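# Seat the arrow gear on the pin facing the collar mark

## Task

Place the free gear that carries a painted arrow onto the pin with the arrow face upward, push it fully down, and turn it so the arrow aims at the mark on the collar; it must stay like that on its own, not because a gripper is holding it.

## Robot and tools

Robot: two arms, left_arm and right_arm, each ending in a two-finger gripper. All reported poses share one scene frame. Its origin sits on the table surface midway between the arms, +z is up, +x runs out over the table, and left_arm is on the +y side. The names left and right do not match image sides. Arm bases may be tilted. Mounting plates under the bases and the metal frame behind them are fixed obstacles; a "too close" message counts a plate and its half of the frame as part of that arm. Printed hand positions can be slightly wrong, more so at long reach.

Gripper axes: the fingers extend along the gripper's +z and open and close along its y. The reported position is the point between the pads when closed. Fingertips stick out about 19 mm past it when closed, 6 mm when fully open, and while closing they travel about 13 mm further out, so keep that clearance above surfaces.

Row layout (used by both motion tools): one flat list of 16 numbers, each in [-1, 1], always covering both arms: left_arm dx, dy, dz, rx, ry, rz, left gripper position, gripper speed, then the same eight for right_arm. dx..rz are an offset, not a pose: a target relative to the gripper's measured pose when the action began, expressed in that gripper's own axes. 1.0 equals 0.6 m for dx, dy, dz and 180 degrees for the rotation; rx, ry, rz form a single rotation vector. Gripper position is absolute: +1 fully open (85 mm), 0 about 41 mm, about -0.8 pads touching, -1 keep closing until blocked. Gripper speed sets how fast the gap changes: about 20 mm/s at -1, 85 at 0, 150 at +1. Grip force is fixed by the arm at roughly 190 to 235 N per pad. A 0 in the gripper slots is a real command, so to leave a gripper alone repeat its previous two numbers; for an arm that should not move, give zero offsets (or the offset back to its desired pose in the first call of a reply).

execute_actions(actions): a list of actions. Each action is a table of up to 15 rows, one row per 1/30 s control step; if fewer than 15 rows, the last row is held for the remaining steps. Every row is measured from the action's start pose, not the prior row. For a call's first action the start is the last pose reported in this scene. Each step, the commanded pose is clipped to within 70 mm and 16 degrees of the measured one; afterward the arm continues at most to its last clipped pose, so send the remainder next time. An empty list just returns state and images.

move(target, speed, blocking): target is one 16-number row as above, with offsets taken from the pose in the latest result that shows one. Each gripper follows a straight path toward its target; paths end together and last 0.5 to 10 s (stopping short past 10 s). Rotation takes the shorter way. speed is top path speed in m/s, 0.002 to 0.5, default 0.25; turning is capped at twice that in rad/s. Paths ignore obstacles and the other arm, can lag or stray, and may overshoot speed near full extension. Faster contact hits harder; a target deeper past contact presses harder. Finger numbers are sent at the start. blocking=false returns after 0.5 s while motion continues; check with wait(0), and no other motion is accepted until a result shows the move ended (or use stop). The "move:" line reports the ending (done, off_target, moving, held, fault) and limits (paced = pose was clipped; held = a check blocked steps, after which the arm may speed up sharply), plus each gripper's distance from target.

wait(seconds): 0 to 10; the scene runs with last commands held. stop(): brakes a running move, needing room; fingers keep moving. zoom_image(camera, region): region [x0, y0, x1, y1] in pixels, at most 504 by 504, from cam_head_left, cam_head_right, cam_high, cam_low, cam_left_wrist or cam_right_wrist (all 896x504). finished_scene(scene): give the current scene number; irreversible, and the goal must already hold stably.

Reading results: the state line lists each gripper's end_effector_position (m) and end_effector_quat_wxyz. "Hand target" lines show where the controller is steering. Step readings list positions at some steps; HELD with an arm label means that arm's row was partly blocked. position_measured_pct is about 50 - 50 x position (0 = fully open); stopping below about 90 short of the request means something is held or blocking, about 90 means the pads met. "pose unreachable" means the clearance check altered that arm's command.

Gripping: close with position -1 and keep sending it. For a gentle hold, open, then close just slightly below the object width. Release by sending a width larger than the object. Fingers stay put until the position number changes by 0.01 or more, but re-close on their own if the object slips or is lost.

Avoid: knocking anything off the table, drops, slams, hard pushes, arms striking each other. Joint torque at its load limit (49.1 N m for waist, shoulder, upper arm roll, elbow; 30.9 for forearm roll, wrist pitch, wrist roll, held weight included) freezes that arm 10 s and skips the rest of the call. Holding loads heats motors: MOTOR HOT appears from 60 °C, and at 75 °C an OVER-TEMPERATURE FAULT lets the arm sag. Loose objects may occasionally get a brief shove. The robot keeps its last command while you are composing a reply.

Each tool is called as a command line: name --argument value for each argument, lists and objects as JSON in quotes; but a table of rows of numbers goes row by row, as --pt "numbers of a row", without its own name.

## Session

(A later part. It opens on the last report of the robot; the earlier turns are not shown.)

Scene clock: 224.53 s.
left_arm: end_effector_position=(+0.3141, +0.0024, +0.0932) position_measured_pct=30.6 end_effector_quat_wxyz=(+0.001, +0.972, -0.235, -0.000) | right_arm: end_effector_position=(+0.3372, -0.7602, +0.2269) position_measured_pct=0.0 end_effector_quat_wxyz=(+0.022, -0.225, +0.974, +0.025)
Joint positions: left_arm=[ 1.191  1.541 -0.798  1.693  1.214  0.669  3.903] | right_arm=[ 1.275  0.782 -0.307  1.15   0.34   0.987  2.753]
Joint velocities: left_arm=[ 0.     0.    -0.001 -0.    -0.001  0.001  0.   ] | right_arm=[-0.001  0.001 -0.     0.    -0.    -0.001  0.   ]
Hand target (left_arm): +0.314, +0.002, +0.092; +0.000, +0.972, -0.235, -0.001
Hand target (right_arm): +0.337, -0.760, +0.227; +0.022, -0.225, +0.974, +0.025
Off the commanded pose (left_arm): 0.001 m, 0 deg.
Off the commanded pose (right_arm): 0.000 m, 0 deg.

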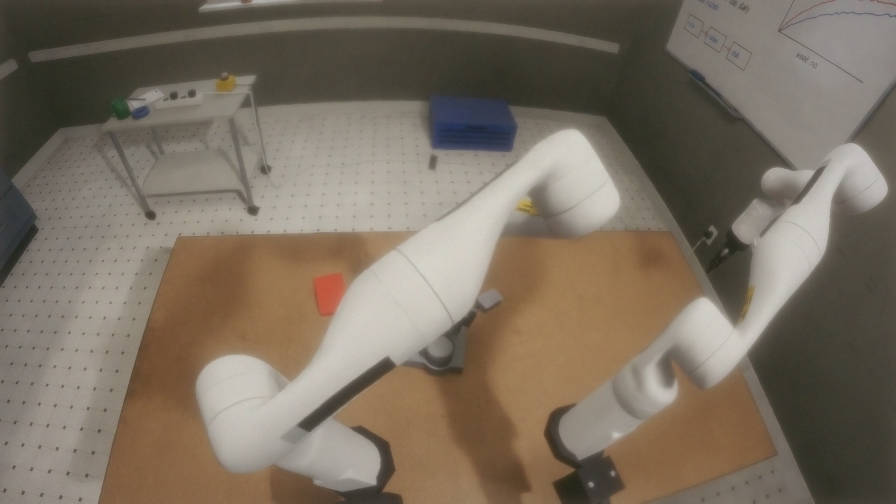

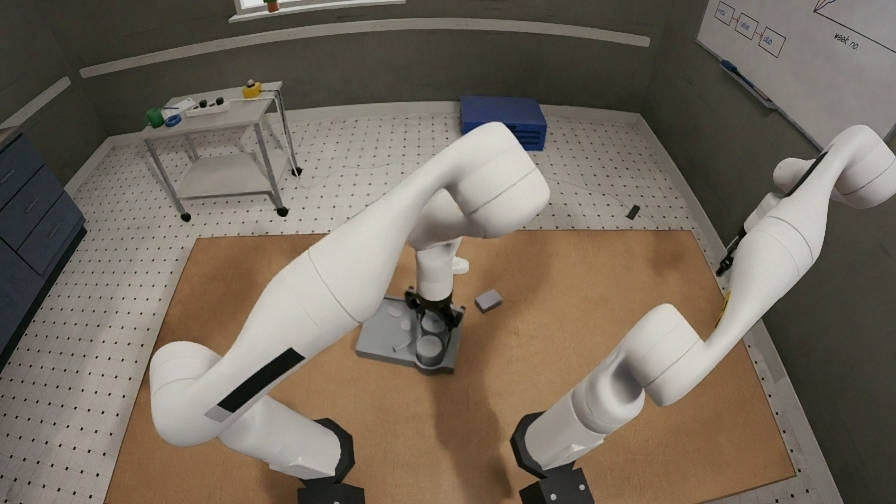

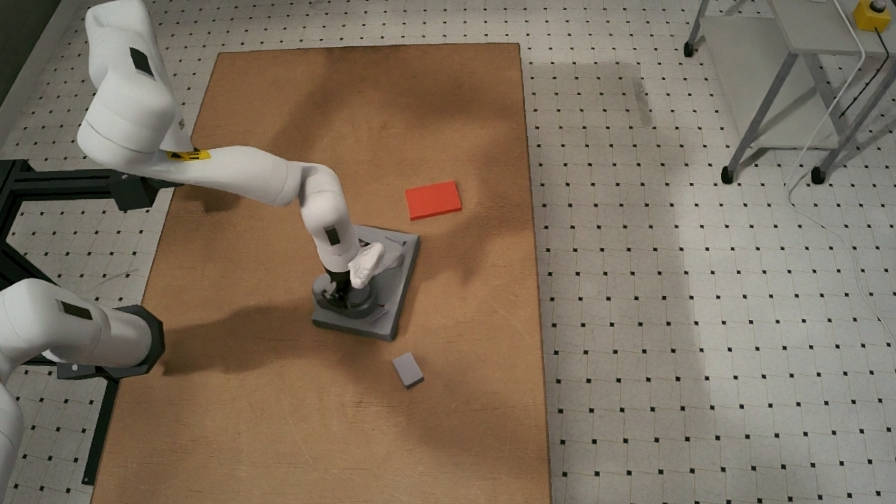

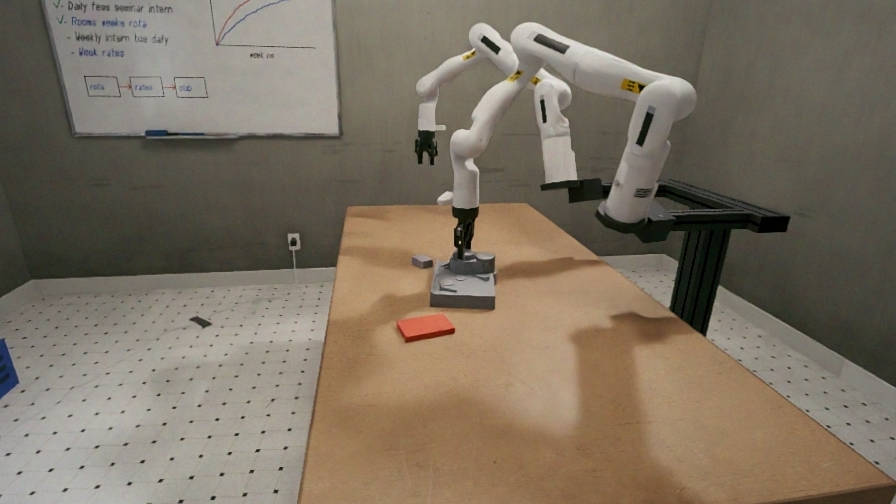

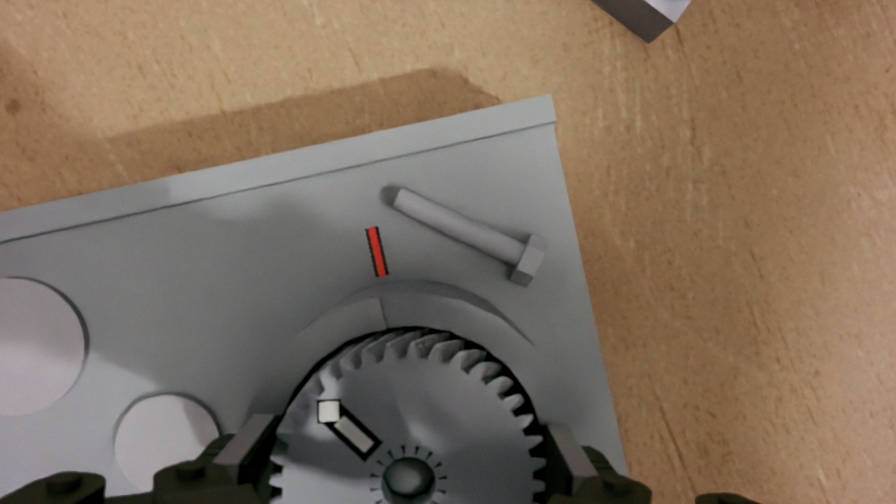

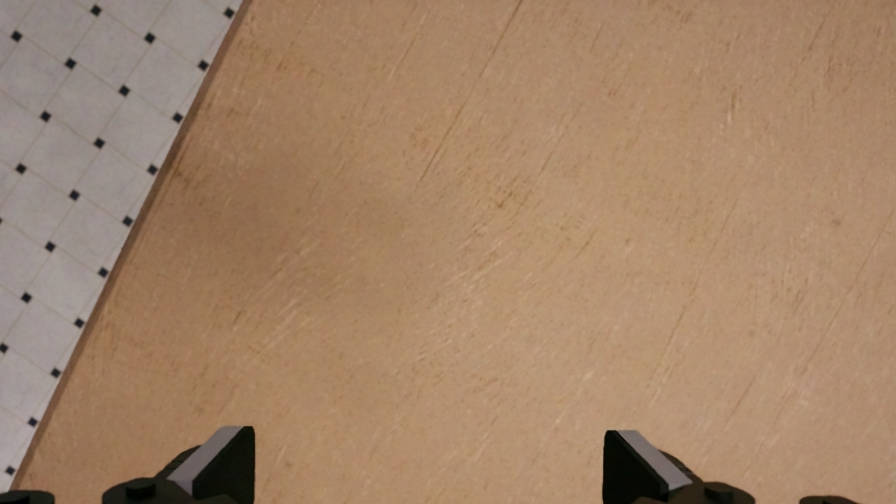

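execute_actions --actions '[[[0,0,-0.0003,0,0,-0.001,0.75,0,0,0,0,0,0,0,1,0],[0,0,-0.0005,0,0,-0.001,0.75,0,0,0,0,0,0,0,1,0],[0,0,-0.0005,0,0,-0.001,0.75,0,0,0,0,0,0,0,1,0],[0,0,-0.0005,0,0,-0.001,0.75,0,0,0,0,0,0,0,1,0],[0,0,-0.0005,0,0,-0.001,0.75,0,0,0,0,0,0,0,1,0],[0,0,-0.001,0,0,-0.001,0.75,0,0,0,0,0,0,0,1,0],[0,0,-0.002,0,0,-0.001,0.75,0,0,0,0,0,0,0,1,0],[0,0,-0.004,0,0,-0.001,0.75,0,0,0,0,0,0,0,1,0],[0,0,-0.007,0,0,-0.001,0.75,0,0,0,0,0,0,0,1,0],[0,0,-0.011,0,0,-0.001,0.75,0,0,0,0,0,0,0,1,0],[0,0,-0.016,0,0,-0.001,0.75,0,0,0,0,0,0,0,1,0],[0,0,-0.021,0,0,-0.001,0.75,0,0,0,0,0,0,0,1,0],[0,0,-0.026,0,0,-0.001,0.75,0,0,0,0,0,0,0,1,0],[0,0,-0.030,0,0,-0.001,0.75,0,0,0,0,0,0,0,1,0],[0,0,-0.033,0,0,-0.001,0.75,0,0,0,0,0,0,0,1,0]]]'

Scene clock: 235.10 s.
left_arm: end_effector_position=(+0.3141, +0.0020, +0.1064) position_measured_pct=12.7 end_effector_quat_wxyz=(+0.001, +0.972, -0.233, -0.000) | right_arm: end_effector_position=(+0.3372, -0.7602, +0.2269) position_measured_pct=0.0 end_effector_quat_wxyz=(+0.022, -0.225, +0.974, +0.025)
Joint positions: left_arm=[ 1.203  1.518 -0.813  1.704  1.195  0.686  3.919] | right_arm=[ 1.275  0.782 -0.307  1.15   0.34   0.987  2.753]
Joint velocities: left_arm=[ 0.063 -0.122 -0.088  0.056 -0.112  0.096  0.071] | right_arm=[ 0.     0.    -0.001 -0.     0.    -0.     0.   ]
Hand target (left_arm): +0.314, +0.002, +0.113; +0.001, +0.972, -0.233, -0.000
Hand target (right_arm): +0.337, -0.760, +0.227; +0.022, -0.225, +0.974, +0.025
Off the commanded pose (left_arm): 0.007 m, 0 deg.
Off the commanded pose (right_arm): 0.000 m, 0 deg.
Step readings (end_effector_position):
0: left_arm (+0.3141, +0.0024, +0.0932) | right_arm (+0.3372, -0.7602, +0.2269)
1: left_arm (+0.3141, +0.0023, +0.0933) | right_arm (+0.3372, -0.7602, +0.2269)
2: left_arm (+0.3140, +0.0023, +0.0933) | right_arm (+0.3372, -0.7602, +0.2269)
4: left_arm (+0.3142, +0.0023, +0.0935) | right_arm (+0.3372, -0.7602, +0.2269)
8: left_arm (+0.3144, +0.0020, +0.0944) | right_arm (+0.3372, -0.7602, +0.2269)
15: end_effector_position above

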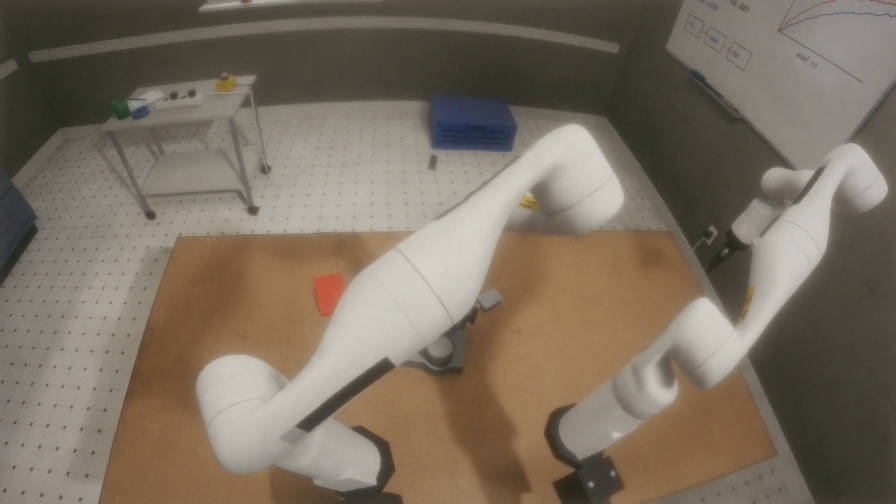

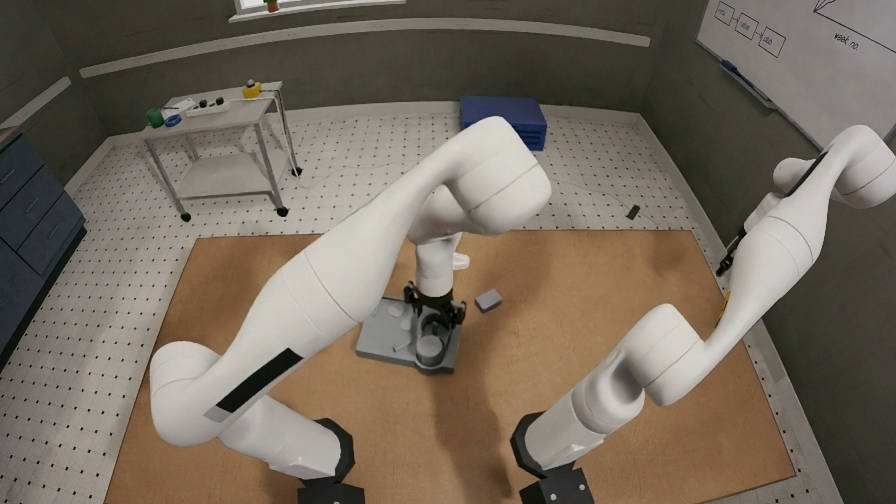

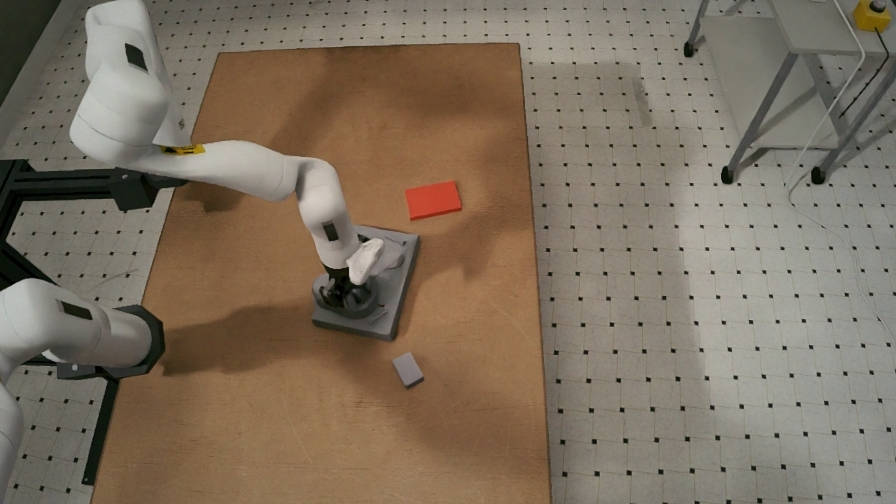

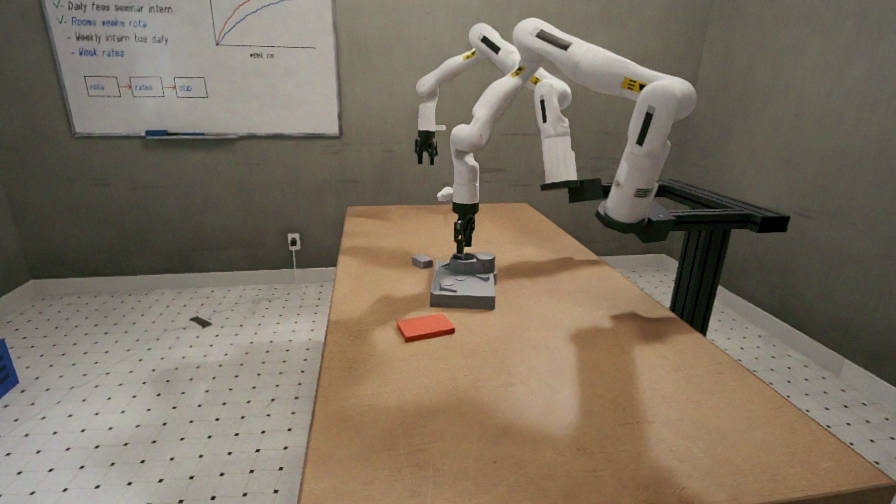

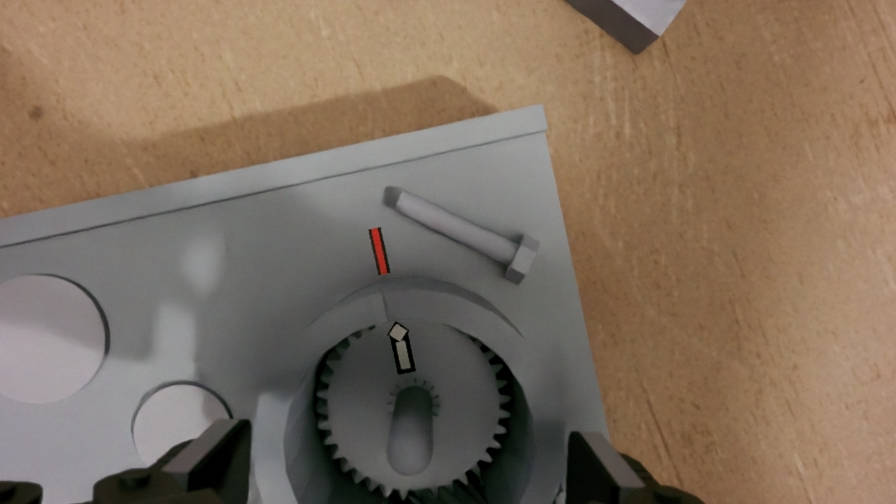

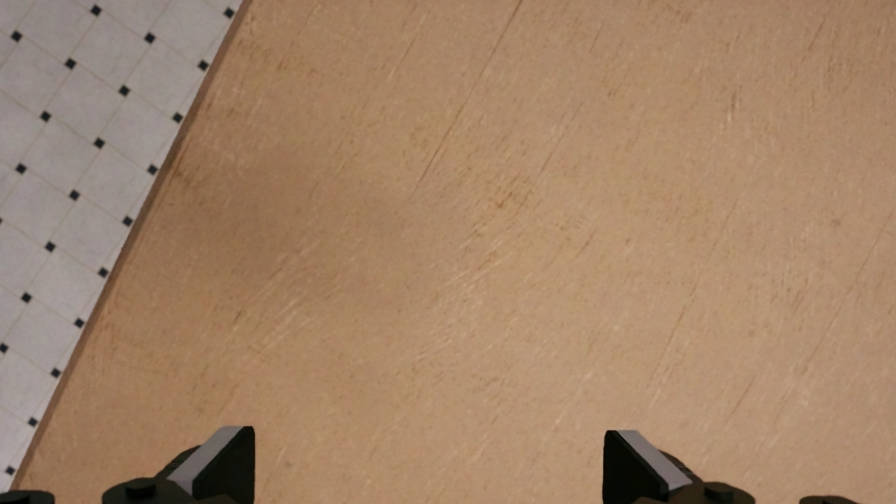

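The gear slid down and the arrow lines up with the red mark. Checking the settled state.

execute_actions --actions '[]'

zoom_image --camera "cam_left_wrist" --region '[260, 200, 564, 504]'

Scene clock: 236.17 s.
left_arm: end_effector_position=(+0.3141, +0.0024, +0.1128) position_measured_pct=12.7 end_effector_quat_wxyz=(+0.001, +0.972, -0.233, -0.000) | right_arm: end_effector_position=(+0.3372, -0.7602, +0.2269) position_measured_pct=0.0 end_effector_quat_wxyz=(+0.022, -0.225, +0.974, +0.025)
Joint positions: left_arm=[ 1.209  1.506 -0.821  1.71   1.184  0.695  3.925] | right_arm=[ 1.275  0.782 -0.307  1.15   0.34   0.987  2.753]
Joint velocities: left_arm=[ 0.    -0.001 -0.001 -0.     0.002  0.001 -0.   ] | right_arm=[-0.     0.    -0.001 -0.001  0.     0.001  0.   ]
Hand target (left_arm): +0.314, +0.002, +0.113; +0.001, +0.972, -0.233, -0.000
Hand target (right_arm): +0.337, -0.760, +0.227; +0.022, -0.225, +0.974, +0.025
Off the commanded pose (left_arm): 0.000 m, 0 deg.
Off the commanded pose (right_arm): 0.000 m, 0 deg.

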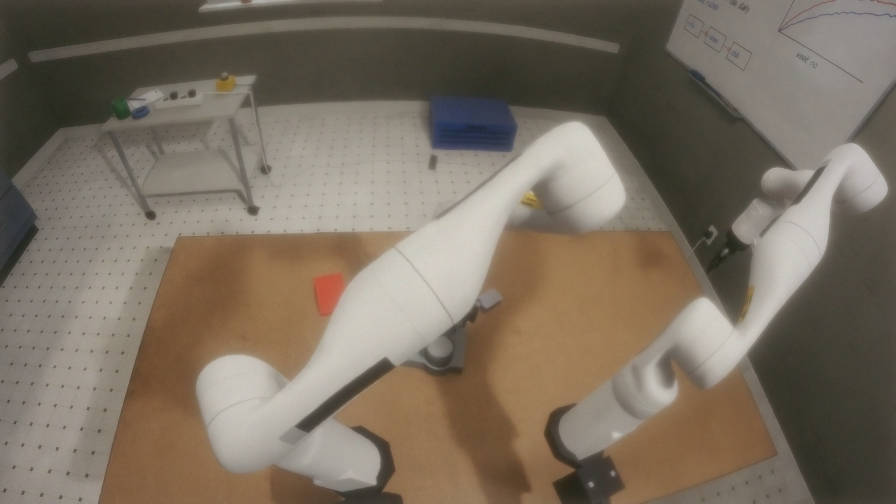

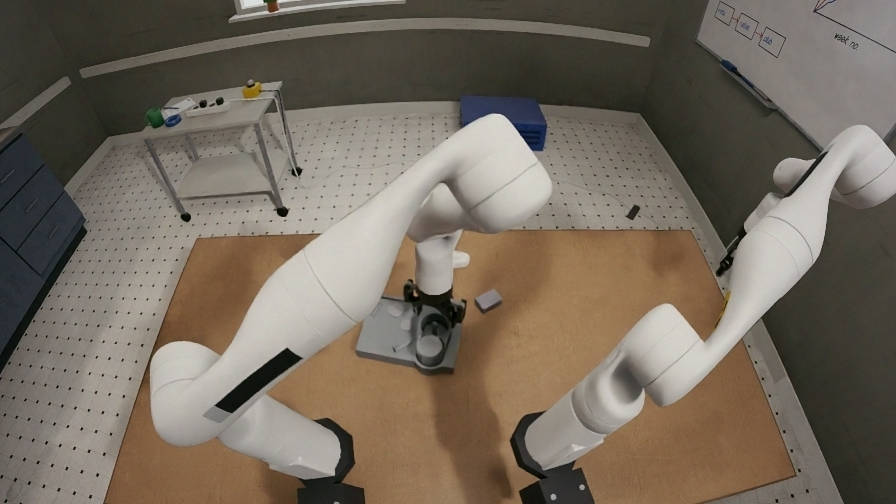

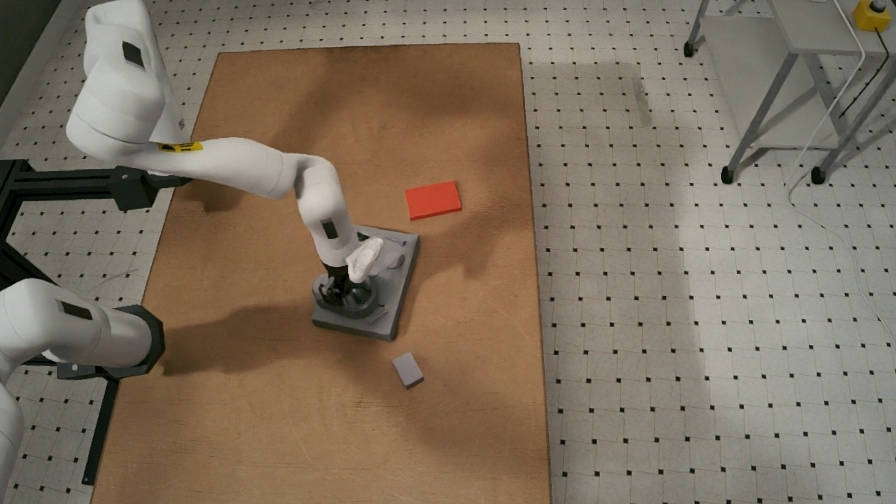

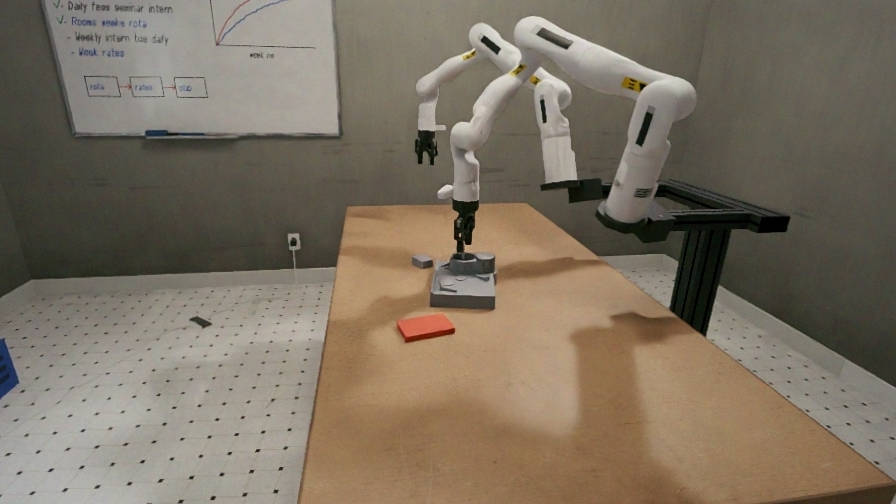

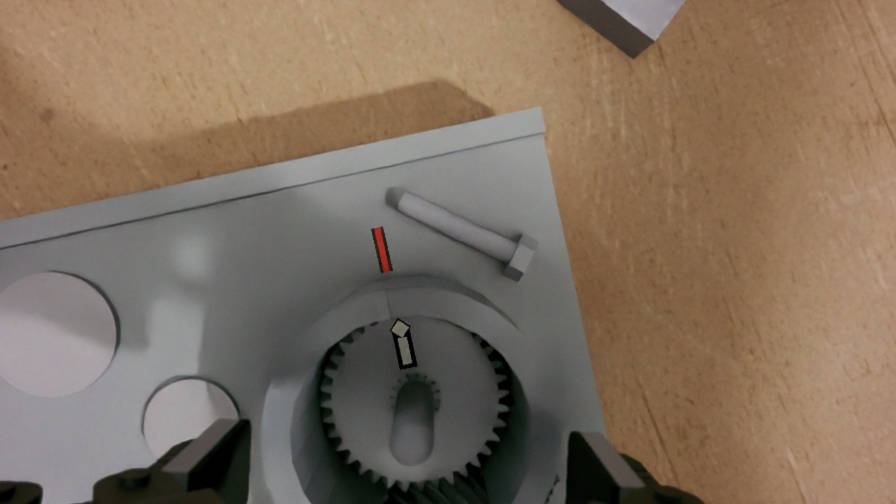

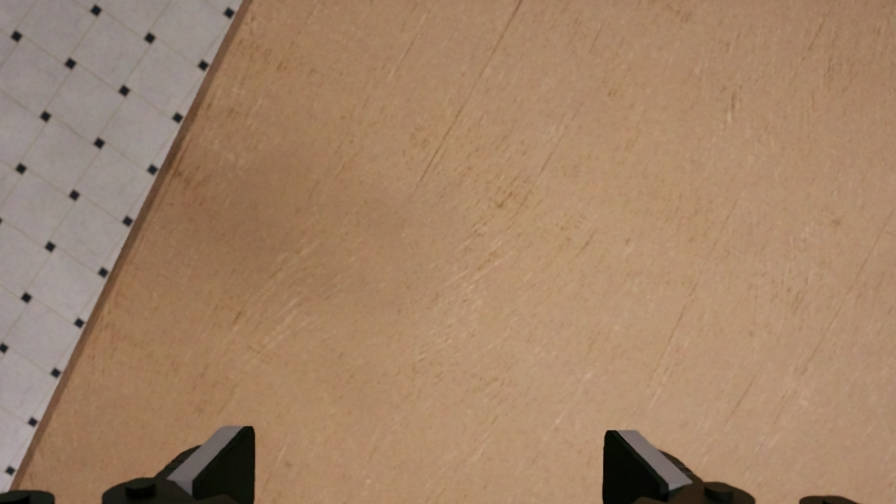

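Region (260, 200, 564, 504) of cam_left_wrist's 896x504 image, scaled by 1.658.

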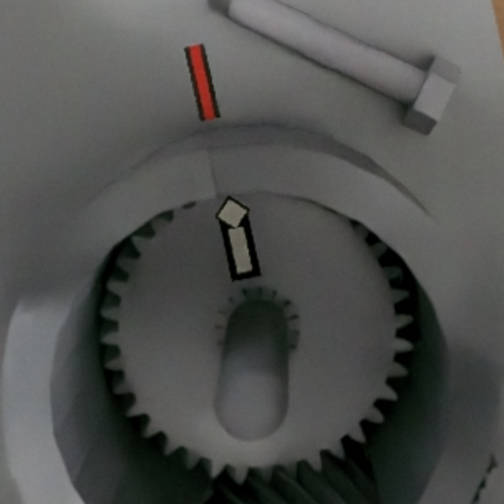

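The arrow is in line with the red mark, the gear is at the bottom, and the gripper is clear of it.

finished_scene --scene 2

The scene is finished: the task was done.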